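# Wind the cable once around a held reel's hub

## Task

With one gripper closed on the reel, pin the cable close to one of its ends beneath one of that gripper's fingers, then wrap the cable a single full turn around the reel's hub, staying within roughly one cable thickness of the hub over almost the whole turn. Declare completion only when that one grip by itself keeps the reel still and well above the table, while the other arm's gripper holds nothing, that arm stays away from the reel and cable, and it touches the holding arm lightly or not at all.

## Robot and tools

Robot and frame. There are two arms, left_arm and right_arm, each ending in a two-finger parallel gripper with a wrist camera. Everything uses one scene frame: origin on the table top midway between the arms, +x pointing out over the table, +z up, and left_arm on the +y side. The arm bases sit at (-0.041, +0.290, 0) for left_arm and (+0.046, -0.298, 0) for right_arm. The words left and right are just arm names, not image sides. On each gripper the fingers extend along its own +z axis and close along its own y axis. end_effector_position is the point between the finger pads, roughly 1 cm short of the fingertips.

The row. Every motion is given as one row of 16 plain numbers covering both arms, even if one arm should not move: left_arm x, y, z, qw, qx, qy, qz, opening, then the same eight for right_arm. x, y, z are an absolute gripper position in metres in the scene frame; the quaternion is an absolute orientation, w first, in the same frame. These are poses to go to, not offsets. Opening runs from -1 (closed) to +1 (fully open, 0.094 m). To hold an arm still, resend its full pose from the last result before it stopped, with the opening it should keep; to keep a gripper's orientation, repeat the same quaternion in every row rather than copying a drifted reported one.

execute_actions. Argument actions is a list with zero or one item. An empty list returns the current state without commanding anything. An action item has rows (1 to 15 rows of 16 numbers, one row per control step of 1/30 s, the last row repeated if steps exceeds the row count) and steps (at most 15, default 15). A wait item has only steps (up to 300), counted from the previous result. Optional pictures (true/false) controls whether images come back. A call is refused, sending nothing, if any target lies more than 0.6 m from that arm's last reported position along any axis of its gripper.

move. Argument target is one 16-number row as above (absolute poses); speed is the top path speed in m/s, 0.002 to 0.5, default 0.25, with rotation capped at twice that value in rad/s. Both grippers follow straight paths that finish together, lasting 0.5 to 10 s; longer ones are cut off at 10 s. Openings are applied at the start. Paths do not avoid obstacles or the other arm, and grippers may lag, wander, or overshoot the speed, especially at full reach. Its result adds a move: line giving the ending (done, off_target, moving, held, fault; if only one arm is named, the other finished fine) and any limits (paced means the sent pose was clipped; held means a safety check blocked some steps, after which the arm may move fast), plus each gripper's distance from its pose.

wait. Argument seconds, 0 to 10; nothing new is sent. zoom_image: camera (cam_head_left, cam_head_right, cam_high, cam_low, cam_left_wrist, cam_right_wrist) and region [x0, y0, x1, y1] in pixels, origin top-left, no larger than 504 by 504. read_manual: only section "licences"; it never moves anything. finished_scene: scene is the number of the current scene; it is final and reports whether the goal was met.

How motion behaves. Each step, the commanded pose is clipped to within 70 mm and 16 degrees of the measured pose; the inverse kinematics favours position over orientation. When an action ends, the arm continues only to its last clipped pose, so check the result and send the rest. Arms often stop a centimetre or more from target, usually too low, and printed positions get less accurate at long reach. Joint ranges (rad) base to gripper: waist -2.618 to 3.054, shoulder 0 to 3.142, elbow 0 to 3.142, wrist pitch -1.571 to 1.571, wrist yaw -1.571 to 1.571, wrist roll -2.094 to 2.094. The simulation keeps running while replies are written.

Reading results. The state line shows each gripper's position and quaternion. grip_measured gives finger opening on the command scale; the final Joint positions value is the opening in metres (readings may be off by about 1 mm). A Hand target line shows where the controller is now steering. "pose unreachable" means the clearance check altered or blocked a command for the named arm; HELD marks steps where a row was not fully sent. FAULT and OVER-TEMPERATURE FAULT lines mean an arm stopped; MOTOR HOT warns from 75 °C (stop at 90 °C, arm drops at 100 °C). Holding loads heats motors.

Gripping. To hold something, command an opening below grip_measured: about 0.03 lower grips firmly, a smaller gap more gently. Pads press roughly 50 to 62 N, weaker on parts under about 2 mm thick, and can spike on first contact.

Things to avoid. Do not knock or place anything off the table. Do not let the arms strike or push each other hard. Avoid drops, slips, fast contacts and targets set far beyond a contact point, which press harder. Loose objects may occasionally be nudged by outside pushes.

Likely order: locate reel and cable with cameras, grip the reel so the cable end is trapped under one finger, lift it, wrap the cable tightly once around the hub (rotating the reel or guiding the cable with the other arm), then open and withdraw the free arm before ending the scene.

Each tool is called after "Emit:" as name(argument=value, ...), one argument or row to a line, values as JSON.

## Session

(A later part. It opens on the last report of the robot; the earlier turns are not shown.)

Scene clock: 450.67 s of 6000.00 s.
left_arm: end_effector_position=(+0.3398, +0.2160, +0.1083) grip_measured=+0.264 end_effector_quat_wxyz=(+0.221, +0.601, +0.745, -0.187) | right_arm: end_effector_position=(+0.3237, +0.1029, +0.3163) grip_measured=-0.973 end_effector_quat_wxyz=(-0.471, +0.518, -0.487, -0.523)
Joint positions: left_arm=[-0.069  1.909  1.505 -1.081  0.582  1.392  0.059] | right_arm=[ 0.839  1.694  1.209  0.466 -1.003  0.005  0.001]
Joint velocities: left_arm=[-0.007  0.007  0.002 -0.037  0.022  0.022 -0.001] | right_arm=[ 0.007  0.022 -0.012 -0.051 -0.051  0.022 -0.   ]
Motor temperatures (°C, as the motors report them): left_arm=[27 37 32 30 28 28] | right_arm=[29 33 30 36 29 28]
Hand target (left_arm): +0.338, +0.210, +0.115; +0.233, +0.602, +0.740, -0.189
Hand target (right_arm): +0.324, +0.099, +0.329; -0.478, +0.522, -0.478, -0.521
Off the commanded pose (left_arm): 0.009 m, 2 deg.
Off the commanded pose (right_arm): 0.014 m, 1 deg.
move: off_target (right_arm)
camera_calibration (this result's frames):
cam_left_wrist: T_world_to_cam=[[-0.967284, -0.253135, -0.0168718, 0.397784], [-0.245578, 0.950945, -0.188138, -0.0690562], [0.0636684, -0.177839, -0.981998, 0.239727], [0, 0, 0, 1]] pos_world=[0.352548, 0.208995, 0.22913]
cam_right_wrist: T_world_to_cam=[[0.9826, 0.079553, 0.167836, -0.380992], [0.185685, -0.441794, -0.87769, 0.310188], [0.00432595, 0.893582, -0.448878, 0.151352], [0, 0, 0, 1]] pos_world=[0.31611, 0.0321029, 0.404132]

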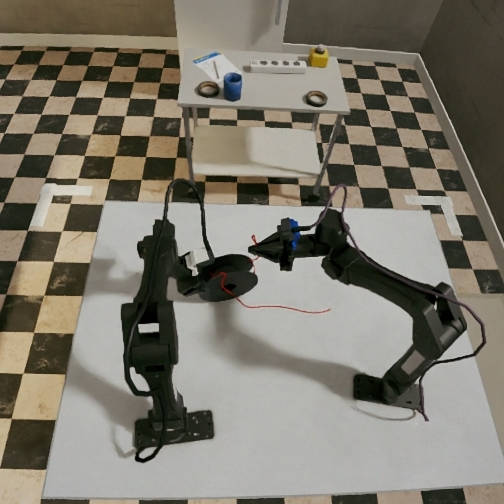

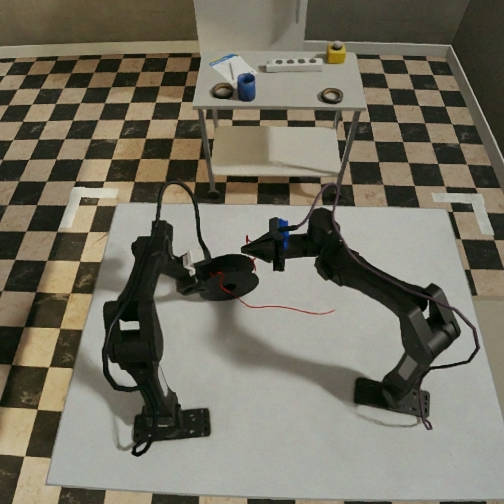

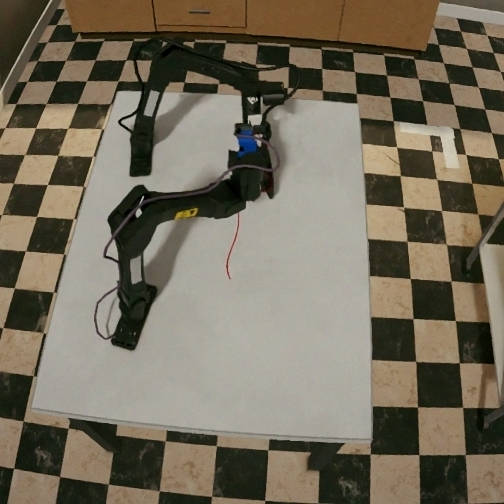

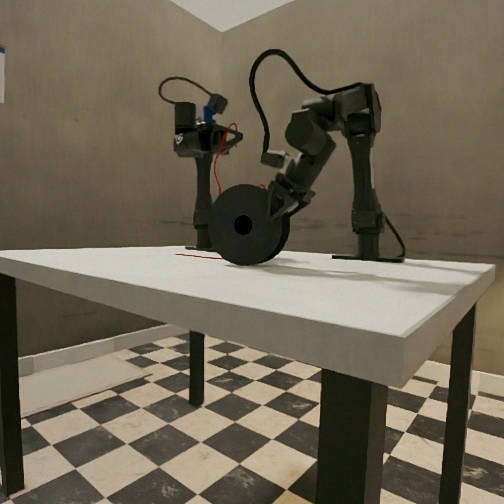

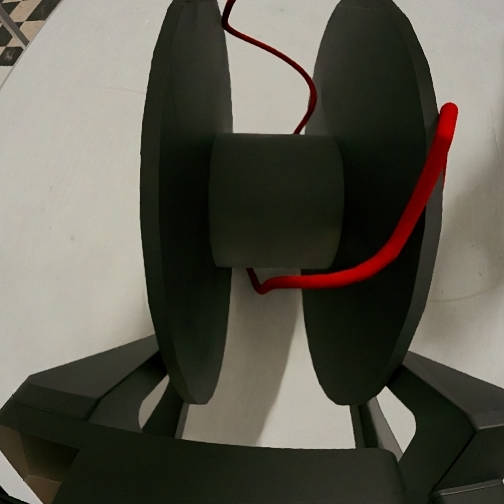

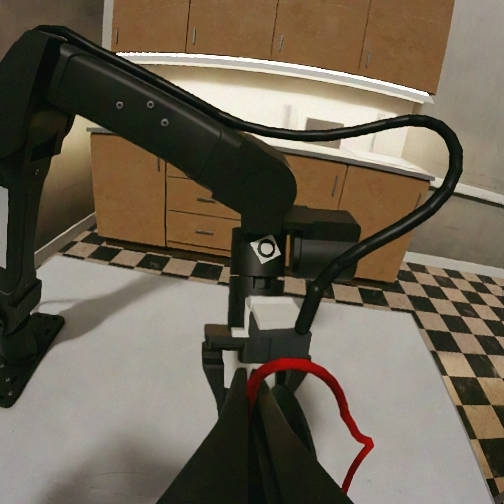

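Emit:
move(
  target=[0.338,0.21,0.115,0.233,0.601,0.739,-0.189,0.12,0.33,0.17,0.33,0.478,-0.521,0.478,0.521,-1],
  speed=0.07,
)

Emit:
move(
  target=[0.338,0.21,0.115,0.233,0.601,0.739,-0.189,0.12,0.42,0.19,0.27,0.5,-0.5,0.5,0.5,-1],
  speed=0.07,
)

Scene clock: 455.53 s of 6000.00 s.
left_arm: end_effector_position=(+0.3398, +0.2162, +0.1081) grip_measured=+0.232 end_effector_quat_wxyz=(+0.221, +0.601, +0.746, -0.186) | right_arm: end_effector_position=(+0.3282, +0.1650, +0.3288) grip_measured=-0.973 end_effector_quat_wxyz=(-0.479, +0.522, -0.474, -0.523)
Joint positions: left_arm=[-0.069  1.909  1.505 -1.081  0.581  1.391  0.058] | right_arm=[ 0.95   1.856  1.436  0.429 -0.901  0.004  0.001]
Joint velocities: left_arm=[-0.022 -0.012 -0.027 -0.007 -0.007  0.037 -0.001] | right_arm=[-0.002  0.002  0.007  0.037 -0.022 -0.154 -0.001]
Motor temperatures (°C, as the motors report them): left_arm=[27 38 32 30 28 28] | right_arm=[29 33 31 36 29 28]
Hand target (left_arm): +0.338, +0.210, +0.115; +0.233, +0.602, +0.740, -0.190
Hand target (right_arm): +0.330, +0.169, +0.331; -0.478, +0.520, -0.478, -0.522
Off the commanded pose (left_arm): 0.009 m, 2 deg.
Off the commanded pose (right_arm): 0.005 m, 0 deg.
move: done
camera_calibration (this result's frames):
cam_left_wrist: T_world_to_cam=[[-0.967183, -0.253519, -0.0168822, 0.397875], [-0.246026, 0.951048, -0.187026, -0.0692302], [0.0634704, -0.176735, -0.98221, 0.239499], [0, 0, 0, 1]] pos_world=[0.352584, 0.209038, 0.229008]
cam_right_wrist: T_world_to_cam=[[0.977848, 0.0848776, 0.191334, -0.399494], [0.209219, -0.424062, -0.881135, 0.338201], [0.00634905, 0.901647, -0.432426, 0.0940138], [0, 0, 0, 1]] pos_world=[0.31929, 0.0925592, 0.415092]

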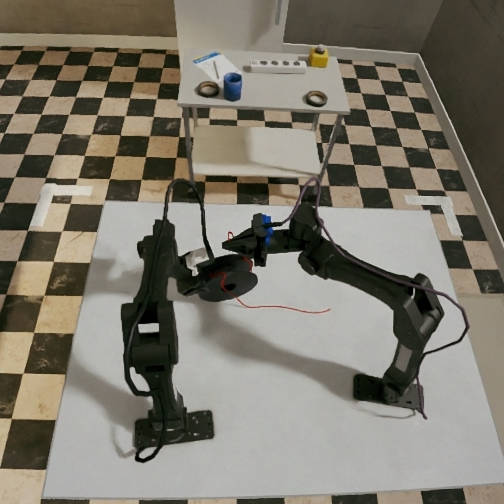

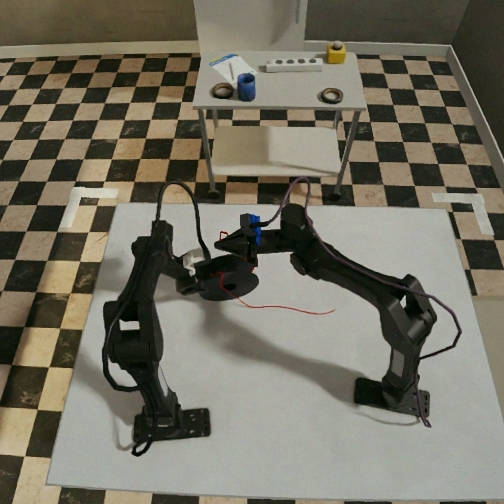

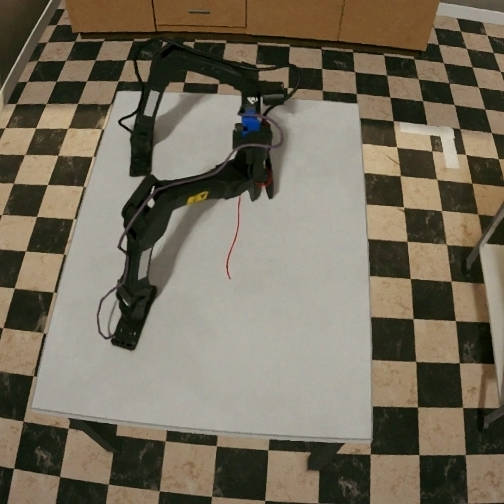

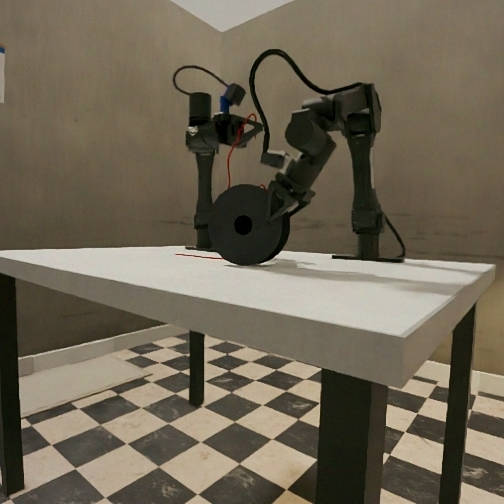

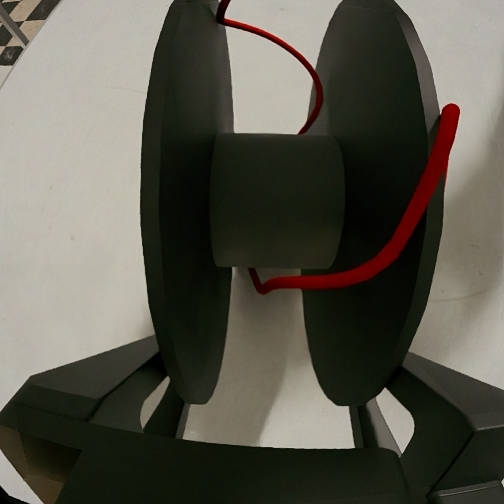

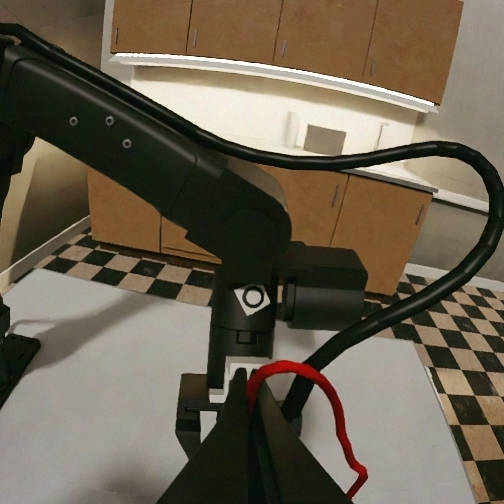

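Scene clock: 457.47 s of 6000.00 s.
left_arm: end_effector_position=(+0.3398, +0.2162, +0.1081) grip_measured=+0.232 end_effector_quat_wxyz=(+0.221, +0.601, +0.746, -0.186) | right_arm: end_effector_position=(+0.4126, +0.1910, +0.2643) grip_measured=-0.973 end_effector_quat_wxyz=(-0.487, +0.503, -0.505, -0.506)
Joint positions: left_arm=[-0.069  1.909  1.505 -1.081  0.581  1.391  0.058] | right_arm=[ 0.887  2.172  1.66   0.488 -0.89   0.003  0.001]
Joint velocities: left_arm=[ 0.007 -0.002 -0.002  0.051 -0.051 -0.022 -0.   ] | right_arm=[ 0.002  0.007  0.037  0.007 -0.022 -0.007 -0.   ]
Motor temperatures (°C, as the motors report them): left_arm=[27 38 32 30 28 28] | right_arm=[29 33 31 36 29 28]
Hand target (left_arm): +0.338, +0.210, +0.115; +0.233, +0.602, +0.740, -0.190
Hand target (right_arm): +0.420, +0.190, +0.271; +0.500, -0.501, +0.500, +0.499
Off the commanded pose (left_arm): 0.009 m, 2 deg.
Off the commanded pose (right_arm): 0.009 m, 2 deg.
move: done
camera_calibration (this result's frames):
cam_left_wrist: T_world_to_cam=[[-0.967183, -0.253519, -0.0168822, 0.397875], [-0.246026, 0.951048, -0.187026, -0.0692302], [0.0634704, -0.176735, -0.98221, 0.239499], [0, 0, 0, 1]] pos_world=[0.352584, 0.209038, 0.229008]
cam_right_wrist: T_world_to_cam=[[0.985693, 0.0154129, 0.167844, -0.455655], [0.156239, -0.457139, -0.875564, 0.301493], [0.0632331, 0.889262, -0.453007, 0.0264546], [0, 0, 0, 1]] pos_world=[0.400358, 0.121322, 0.35244]

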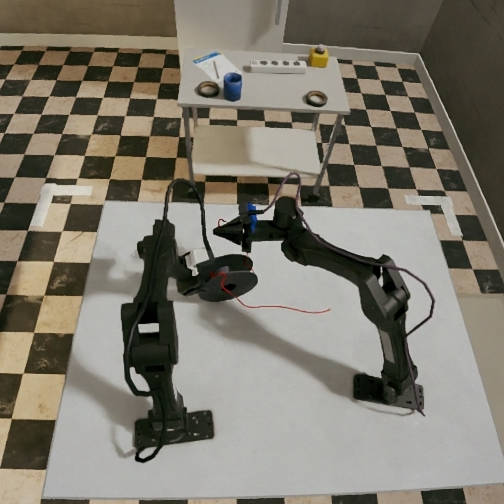

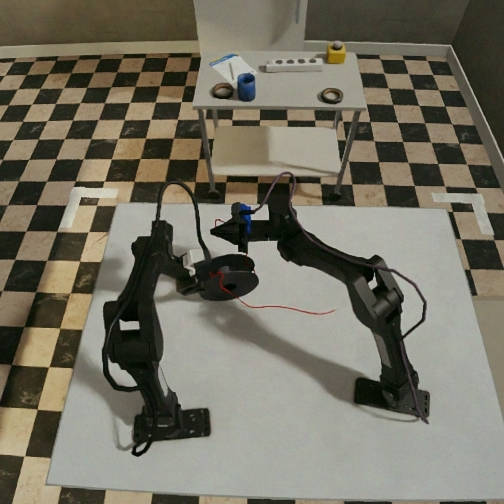

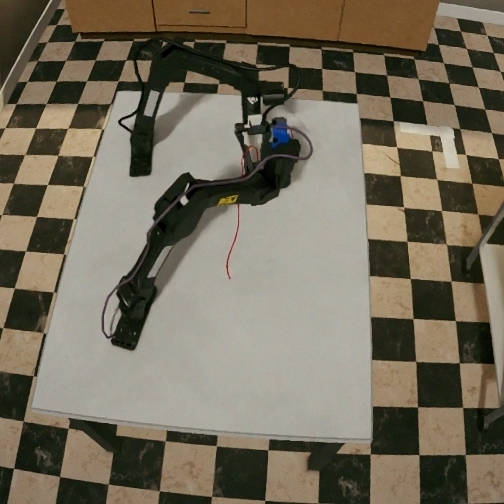

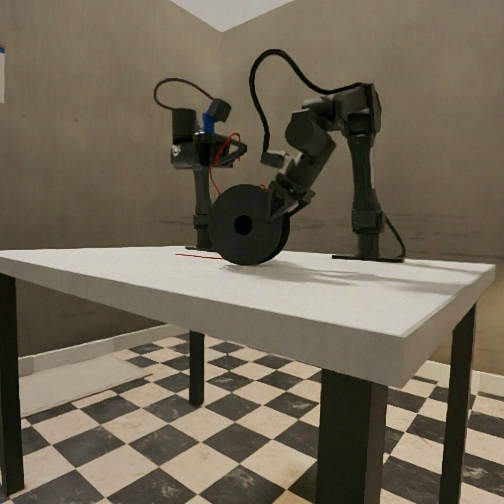

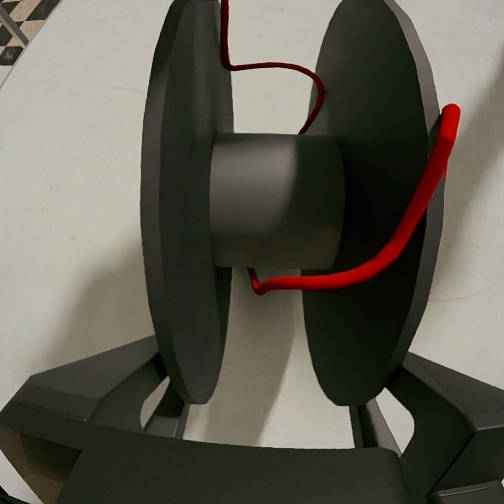

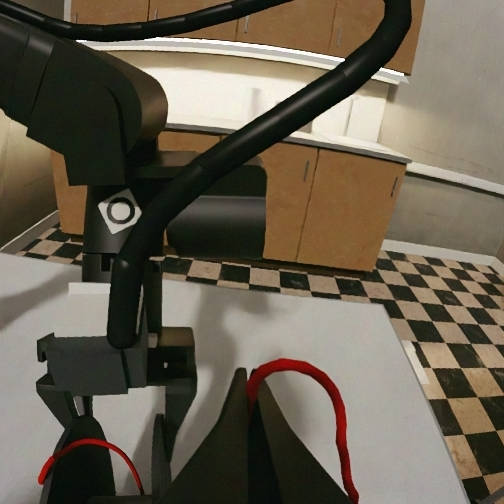

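Emit:
move(
  target=[0.338,0.21,0.115,0.233,0.601,0.739,-0.189,0.18,0.30,0.14,0.29,0.579,-0.406,0.579,0.406,-1],
  speed=0.1,
)

Emit:
move(
  target=[0.338,0.21,0.115,0.233,0.601,0.739,-0.189,0.18,0.29,0.175,0.16,0.579,-0.406,0.579,0.406,-1],
  speed=0.07,
)

Scene clock: 468.80 s of 6000.00 s.
left_arm: end_effector_position=(+0.3398, +0.2162, +0.1081) grip_measured=+0.232 end_effector_quat_wxyz=(+0.221, +0.601, +0.746, -0.186) | right_arm: end_effector_position=(+0.3033, +0.1418, +0.2892) grip_measured=-0.973 end_effector_quat_wxyz=(+0.576, -0.408, +0.579, +0.408)
Joint positions: left_arm=[-0.069  1.909  1.505 -1.081  0.581  1.391  0.058] | right_arm=[ 1.129  1.612  0.996  0.614 -0.29   0.003  0.001]
Joint velocities: left_arm=[ 0.007 -0.012  0.002 -0.007 -0.037 -0.007  0.001] | right_arm=[-0.012 -0.002 -0.002 -0.066  0.022  0.037 -0.001]
Motor temperatures (°C, as the motors report them): left_arm=[27 38 32 30 28 28] | right_arm=[29 34 31 37 29 28]
Hand target (left_arm): +0.338, +0.210, +0.115; +0.233, +0.602, +0.740, -0.190
Hand target (right_arm): +0.300, +0.139, +0.289; +0.577, -0.405, +0.581, +0.407
Off the commanded pose (left_arm): 0.009 m, 2 deg.
Off the commanded pose (right_arm): 0.004 m, 0 deg.
After step 180, 3.00 s passed at rest.
move: done
camera_calibration (this result's frames):
cam_left_wrist: T_world_to_cam=[[-0.967183, -0.253519, -0.0168822, 0.397875], [-0.246026, 0.951048, -0.187026, -0.0692302], [0.0634704, -0.176735, -0.98221, 0.239499], [0, 0, 0, 1]] pos_world=[0.352584, 0.209038, 0.229008]
cam_right_wrist: T_world_to_cam=[[0.92509, -0.331486, 0.185274, -0.288811], [0.00480905, -0.47762, -0.878553, 0.367587], [0.379719, 0.813631, -0.440247, -0.000540816], [0, 0, 0, 1]] pos_world=[0.265614, 0.0802701, 0.376216]

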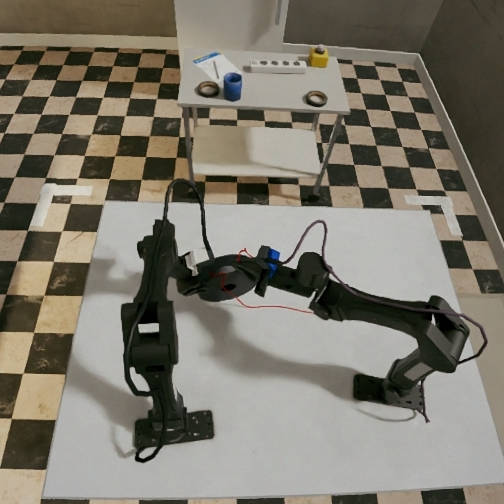

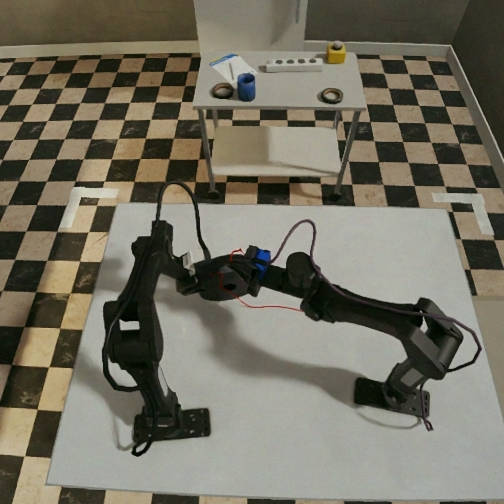

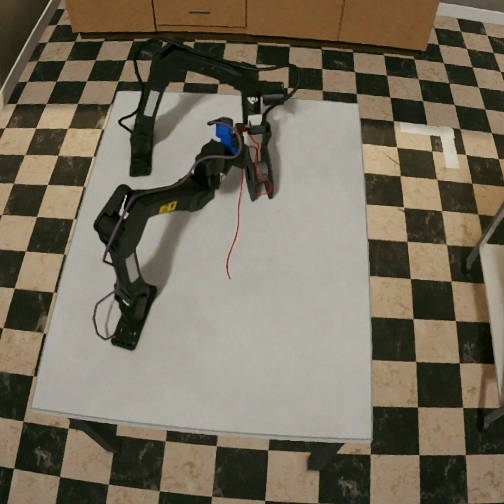

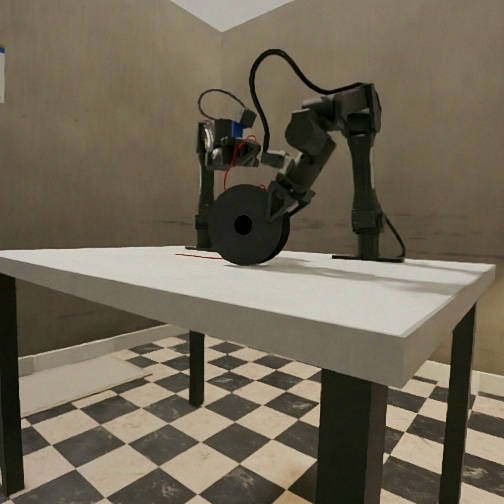

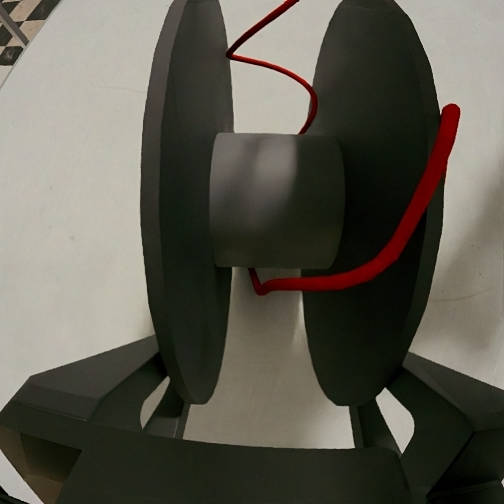

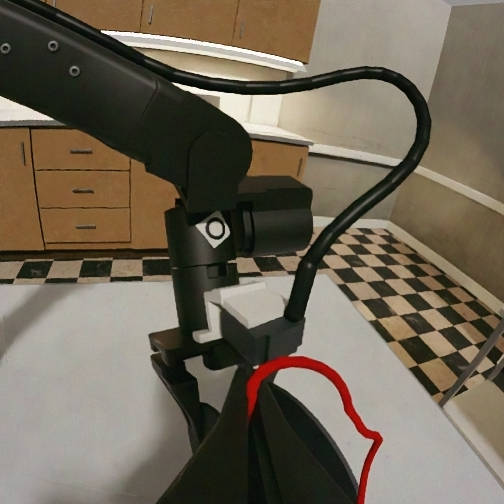

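Scene clock: 471.27 s of 6000.00 s.
left_arm: end_effector_position=(+0.3398, +0.2162, +0.1081) grip_measured=+0.232 end_effector_quat_wxyz=(+0.221, +0.601, +0.746, -0.186) | right_arm: end_effector_position=(+0.2953, +0.1772, +0.1707) grip_measured=-0.973 end_effector_quat_wxyz=(+0.585, -0.403, +0.572, +0.410)
Joint positions: left_arm=[-0.069  1.909  1.505 -1.081  0.581  1.391  0.058] | right_arm=[ 1.208  1.996  0.88   1.138 -0.206  0.003  0.001]
Joint velocities: left_arm=[-0.012  0.002  0.002 -0.081  0.037 -0.007  0.   ] | right_arm=[-0.002 -0.017  0.002 -0.037  0.037 -0.051  0.   ]
Motor temperatures (°C, as the motors report them): left_arm=[27 38 32 30 28 28] | right_arm=[29 34 31 37 29 28]
Hand target (left_arm): +0.338, +0.210, +0.115; +0.233, +0.602, +0.740, -0.190
Hand target (right_arm): +0.291, +0.176, +0.160; +0.579, -0.405, +0.579, +0.407
Off the commanded pose (left_arm): 0.009 m, 2 deg.
Off the commanded pose (right_arm): 0.012 m, 1 deg.
move: off_target (right_arm)
camera_calibration (this result's frames):
cam_left_wrist: T_world_to_cam=[[-0.967183, -0.253519, -0.0168822, 0.397875], [-0.246026, 0.951048, -0.187026, -0.0692302], [0.0634704, -0.176735, -0.98221, 0.239499], [0, 0, 0, 1]] pos_world=[0.352584, 0.209038, 0.229008]
cam_right_wrist: T_world_to_cam=[[0.920742, -0.340658, 0.190226, -0.24566], [0.01353, -0.459374, -0.88814, 0.276268], [0.389937, 0.820322, -0.418356, -0.086406], [0, 0, 0, 1]] pos_world=[0.256144, 0.114105, 0.255947]

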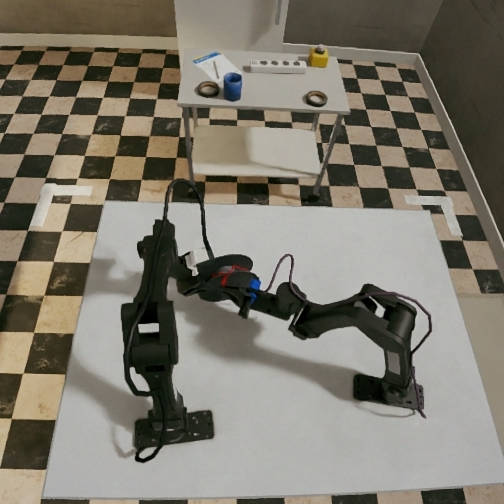

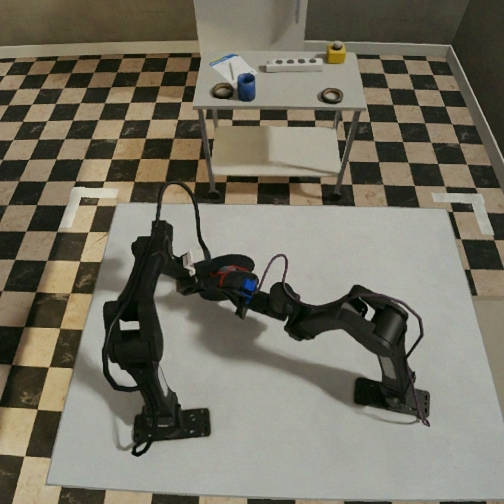

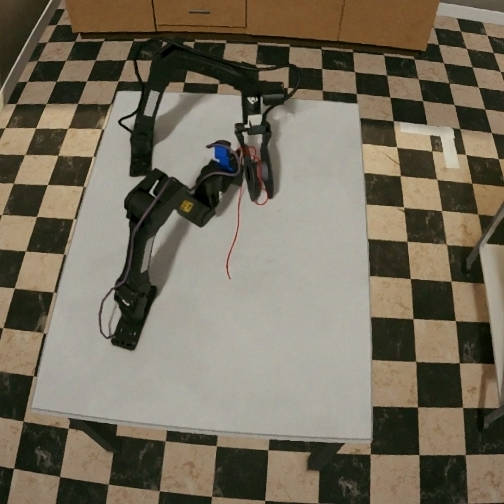

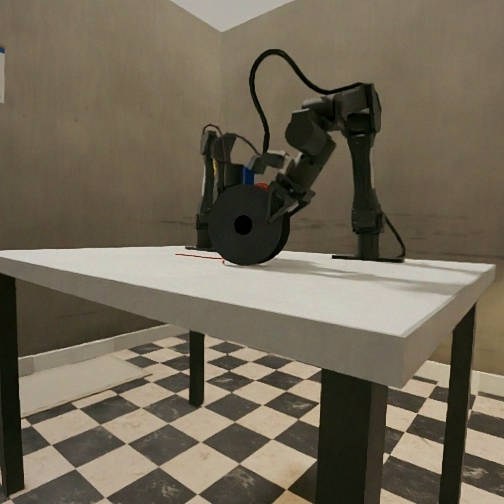

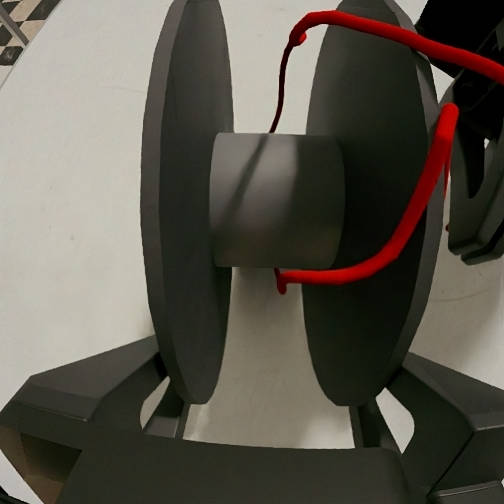

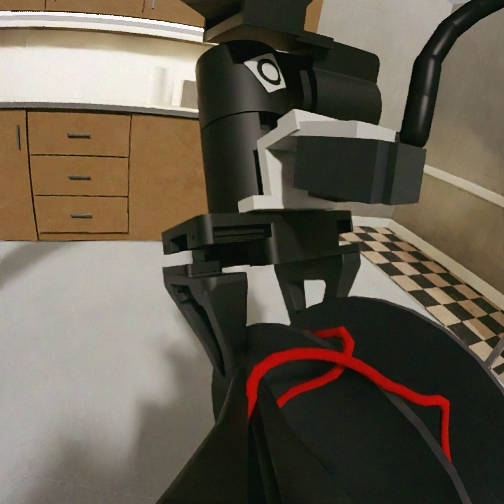

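Emit:
move(
  target=[0.338,0.21,0.115,0.233,0.601,0.739,-0.189,0.18,0.295,0.185,0.07,0.579,-0.406,0.579,0.406,-1],
  speed=0.05,
)

Emit:
move(
  target=[0.333,0.209,0.12,0.233,0.601,0.739,-0.189,0.9,0.303,0.225,0.07,0.579,-0.406,0.579,0.406,-1],
  speed=0.03,
)

Scene clock: 478.50 s of 6000.00 s.
left_arm: end_effector_position=(+0.3398, +0.2162, +0.1081) grip_measured=+0.232 end_effector_quat_wxyz=(+0.221, +0.601, +0.746, -0.186) | right_arm: end_effector_position=(+0.2972, +0.1796, +0.0679) grip_measured=-0.973 end_effector_quat_wxyz=(+0.574, -0.407, +0.584, +0.404)
Joint positions: left_arm=[-0.069  1.909  1.505 -1.081  0.581  1.391  0.058] | right_arm=[ 1.208  2.344  0.893  1.436 -0.203  0.003  0.001]
Joint velocities: left_arm=[-0.007 -0.007  0.012  0.037 -0.007  0.007 -0.001] | right_arm=[ 0.002 -0.002 -0.007 -0.007  0.007 -0.081  0.001]
Motor temperatures (°C, as the motors report them): left_arm=[27 38 32 30 28 28] | right_arm=[29 34 30 37 29 28]
Hand target (left_arm): +0.338, +0.210, +0.115; +0.233, +0.602, +0.740, -0.190
Hand target (right_arm): +0.296, +0.186, +0.070; +0.579, -0.406, +0.579, +0.406
Off the commanded pose (left_arm): 0.009 m, 2 deg.
Off the commanded pose (right_arm): 0.006 m, 1 deg.
move: done
camera_calibration (this result's frames):
cam_left_wrist: T_world_to_cam=[[-0.967183, -0.253519, -0.0168822, 0.397875], [-0.246026, 0.951048, -0.187026, -0.0692302], [0.0634704, -0.176735, -0.98221, 0.239499], [0, 0, 0, 1]] pos_world=[0.352584, 0.209038, 0.229008]
cam_right_wrist: T_world_to_cam=[[0.923553, -0.33695, 0.183069, -0.228085], [-0.00447935, -0.486847, -0.873476, 0.195319], [0.383444, 0.805881, -0.451139, -0.125327], [0, 0, 0, 1]] pos_world=[0.25958, 0.119235, 0.155822]

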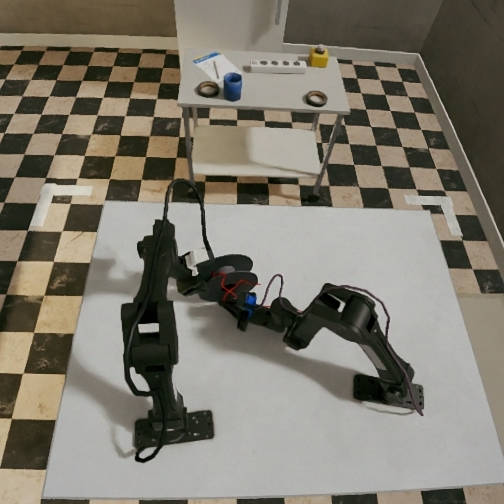

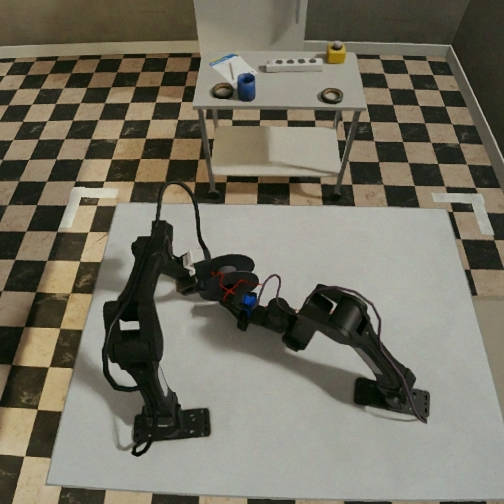

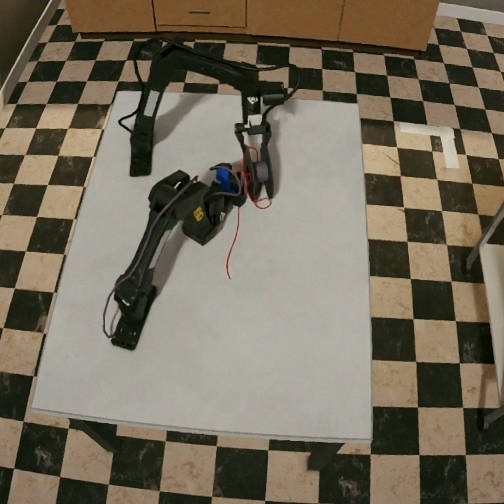

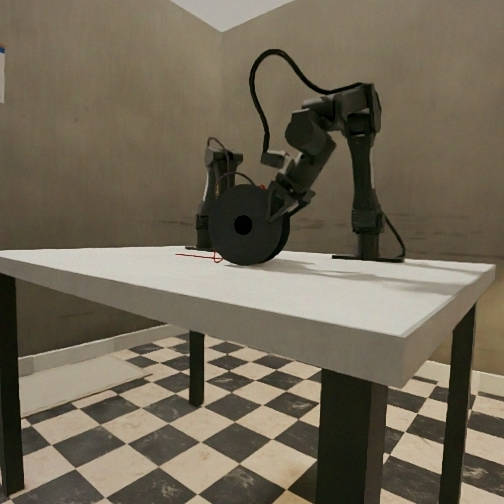

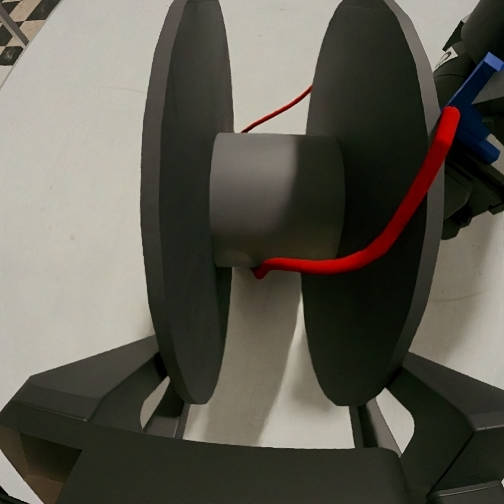

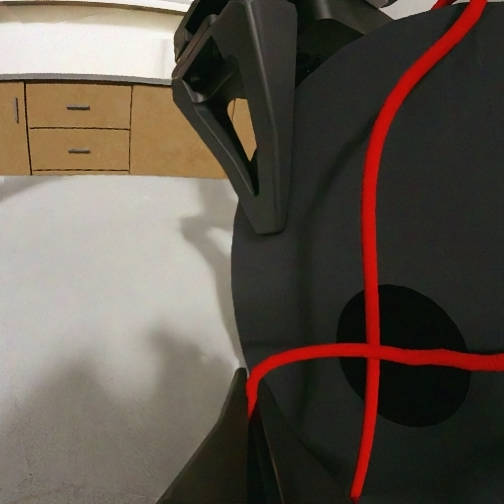

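Scene clock: 480.30 s of 6000.00 s.
left_arm: end_effector_position=(+0.3399, +0.2157, +0.1149) grip_measured=+0.897 end_effector_quat_wxyz=(+0.228, +0.602, +0.743, -0.182) | right_arm: end_effector_position=(+0.3014, +0.2196, +0.0750) grip_measured=-0.973 end_effector_quat_wxyz=(+0.580, -0.406, +0.574, +0.411)
Joint positions: left_arm=[-0.069  1.891  1.505 -1.081  0.584  1.391  0.089] | right_arm=[ 1.247  2.401  1.065  1.346 -0.174  0.003  0.001]
Joint velocities: left_arm=[-0.002 -0.002 -0.017 -0.007  0.007 -0.037 -0.   ] | right_arm=[-0.022  0.002  0.002 -0.007  0.037  0.051  0.   ]
Motor temperatures (°C, as the motors report them): left_arm=[27 38 32 30 28 28] | right_arm=[29 34 30 37 29 28]
Hand target (left_arm): +0.333, +0.209, +0.120; +0.233, +0.602, +0.740, -0.189
Hand target (right_arm): +0.303, +0.225, +0.071; +0.579, -0.406, +0.579, +0.406
Off the commanded pose (left_arm): 0.011 m, 1 deg.
Off the commanded pose (right_arm): 0.008 m, 1 deg.
move: off_target (left_arm)
camera_calibration (this result's frames):
cam_left_wrist: T_world_to_cam=[[-0.966638, -0.253902, -0.0338238, 0.399848], [-0.24292, 0.950583, -0.193343, -0.0677294], [0.0812426, -0.178677, -0.980548, 0.240281], [0, 0, 0, 1]] pos_world=[0.350535, 0.208837, 0.236036]
cam_right_wrist: T_world_to_cam=[[0.9244, -0.332093, 0.187614, -0.221458], [0.0111795, -0.468076, -0.883618, 0.21294], [0.381261, 0.818913, -0.428977, -0.159875], [0, 0, 0, 1]] pos_world=[0.263289, 0.157051, 0.161123]

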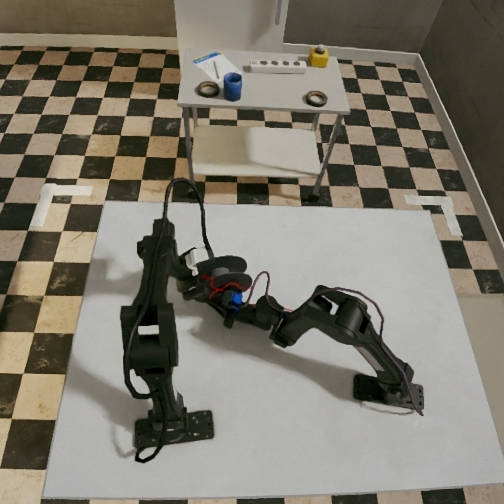

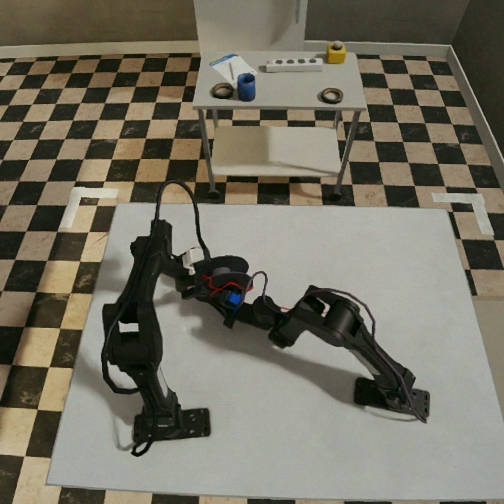

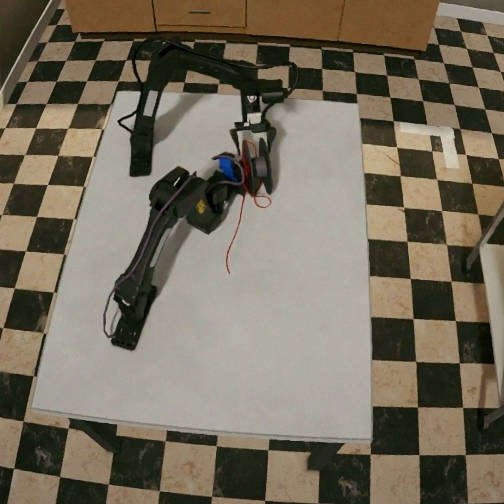

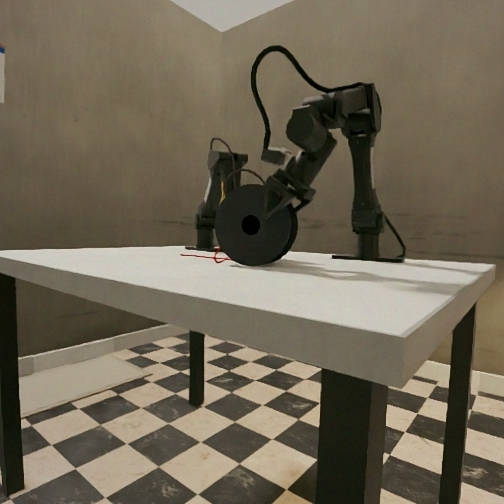

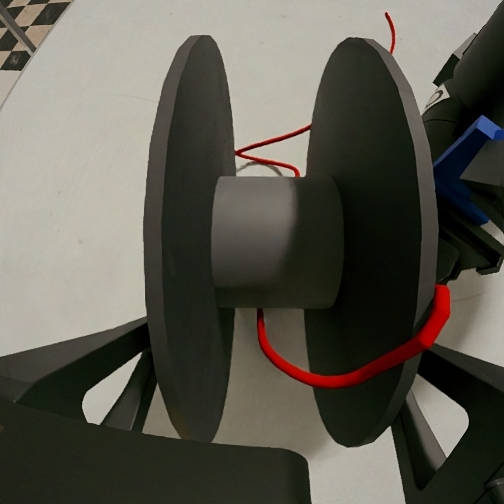

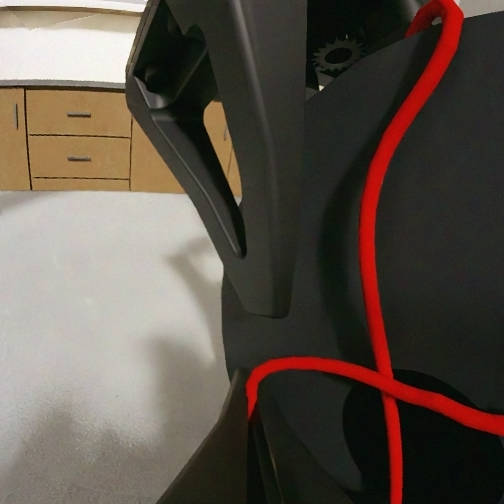

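Emit:
move(
  target=[0.33,0.20,0.097,0.233,0.601,0.739,-0.189,1,0.303,0.225,0.07,0.579,-0.406,0.579,0.406,-1],
  speed=0.02,
)

Scene clock: 487.60 s of 6000.00 s.
left_arm: end_effector_position=(+0.3318, +0.2062, +0.0897) grip_measured=+1.000 end_effector_quat_wxyz=(+0.221, +0.599, +0.746, -0.189) | right_arm: end_effector_position=(+0.3016, +0.2195, +0.0749) grip_measured=-0.973 end_effector_quat_wxyz=(+0.580, -0.406, +0.575, +0.410)
Joint positions: left_arm=[-0.094  1.891  1.404 -0.984  0.584  1.361  0.094] | right_arm=[ 1.247  2.401  1.065  1.345 -0.172  0.003  0.001]
Joint velocities: left_arm=[-0.007 -0.012  0.002  0.022  0.007  0.022  0.   ] | right_arm=[ 0.002 -0.012 -0.002 -0.007 -0.066 -0.037 -0.002]
Motor temperatures (°C, as the motors report them): left_arm=[27 38 32 30 28 28] | right_arm=[29 34 30 37 29 28]
Hand target (left_arm): +0.330, +0.200, +0.097; +0.233, +0.602, +0.740, -0.190
Hand target (right_arm): +0.303, +0.225, +0.070; +0.579, -0.406, +0.579, +0.406
Off the commanded pose (left_arm): 0.010 m, 2 deg.
Off the commanded pose (right_arm): 0.007 m, 1 deg.
move: done
camera_calibration (this result's frames):
cam_left_wrist: T_world_to_cam=[[-0.96706, -0.254262, -0.0120403, 0.387046], [-0.247346, 0.949823, -0.191458, -0.0640853], [0.0601167, -0.182173, -0.981427, 0.222328], [0, 0, 0, 1]] pos_world=[0.34508, 0.199783, 0.210589]
cam_right_wrist: T_world_to_cam=[[0.923965, -0.33338, 0.187475, -0.221266], [0.0101226, -0.468673, -0.883314, 0.213157], [0.382343, 0.818049, -0.429663, -0.160066], [0, 0, 0, 1]] pos_world=[0.263484, 0.157077, 0.160992]

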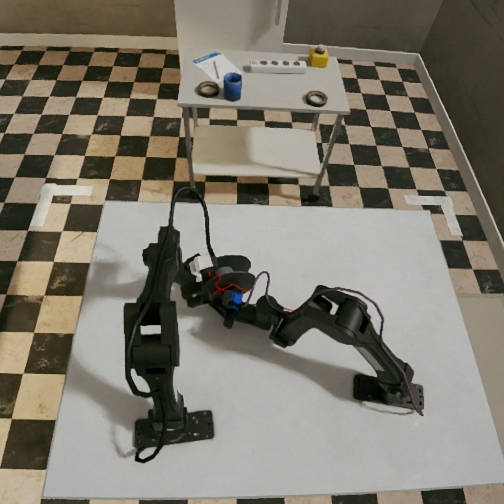

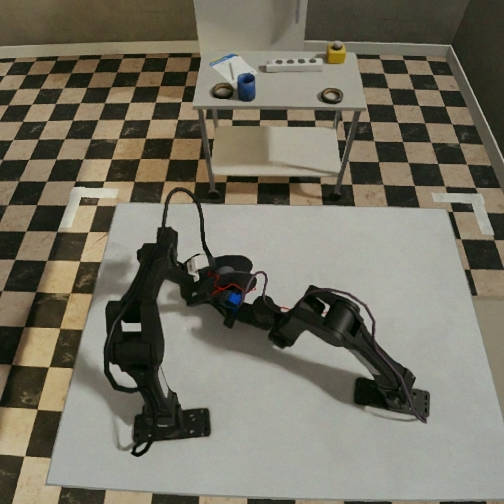

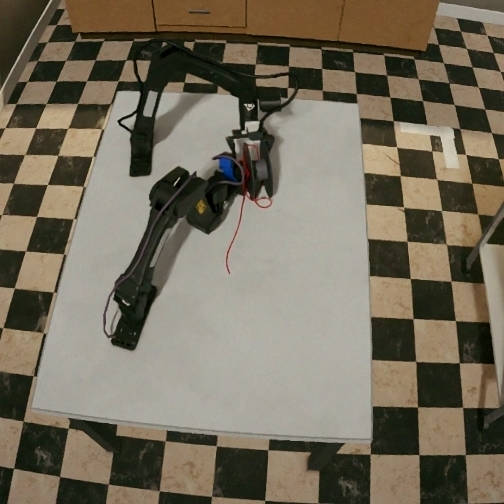

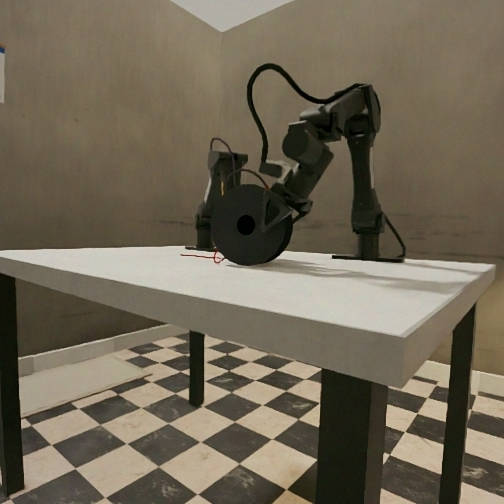

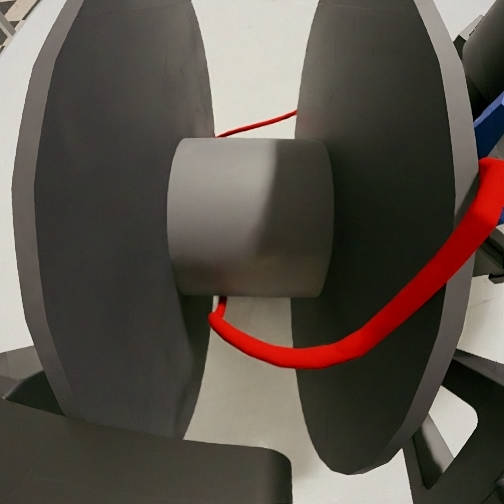

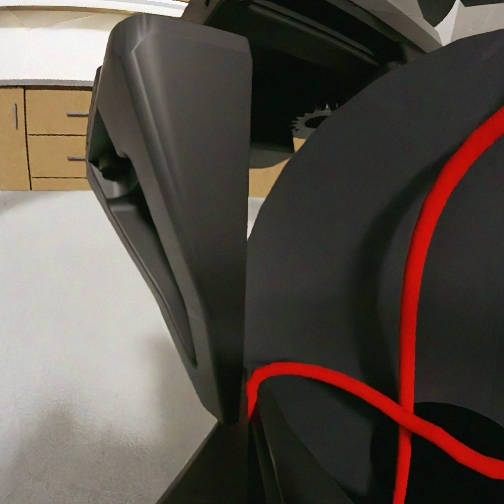

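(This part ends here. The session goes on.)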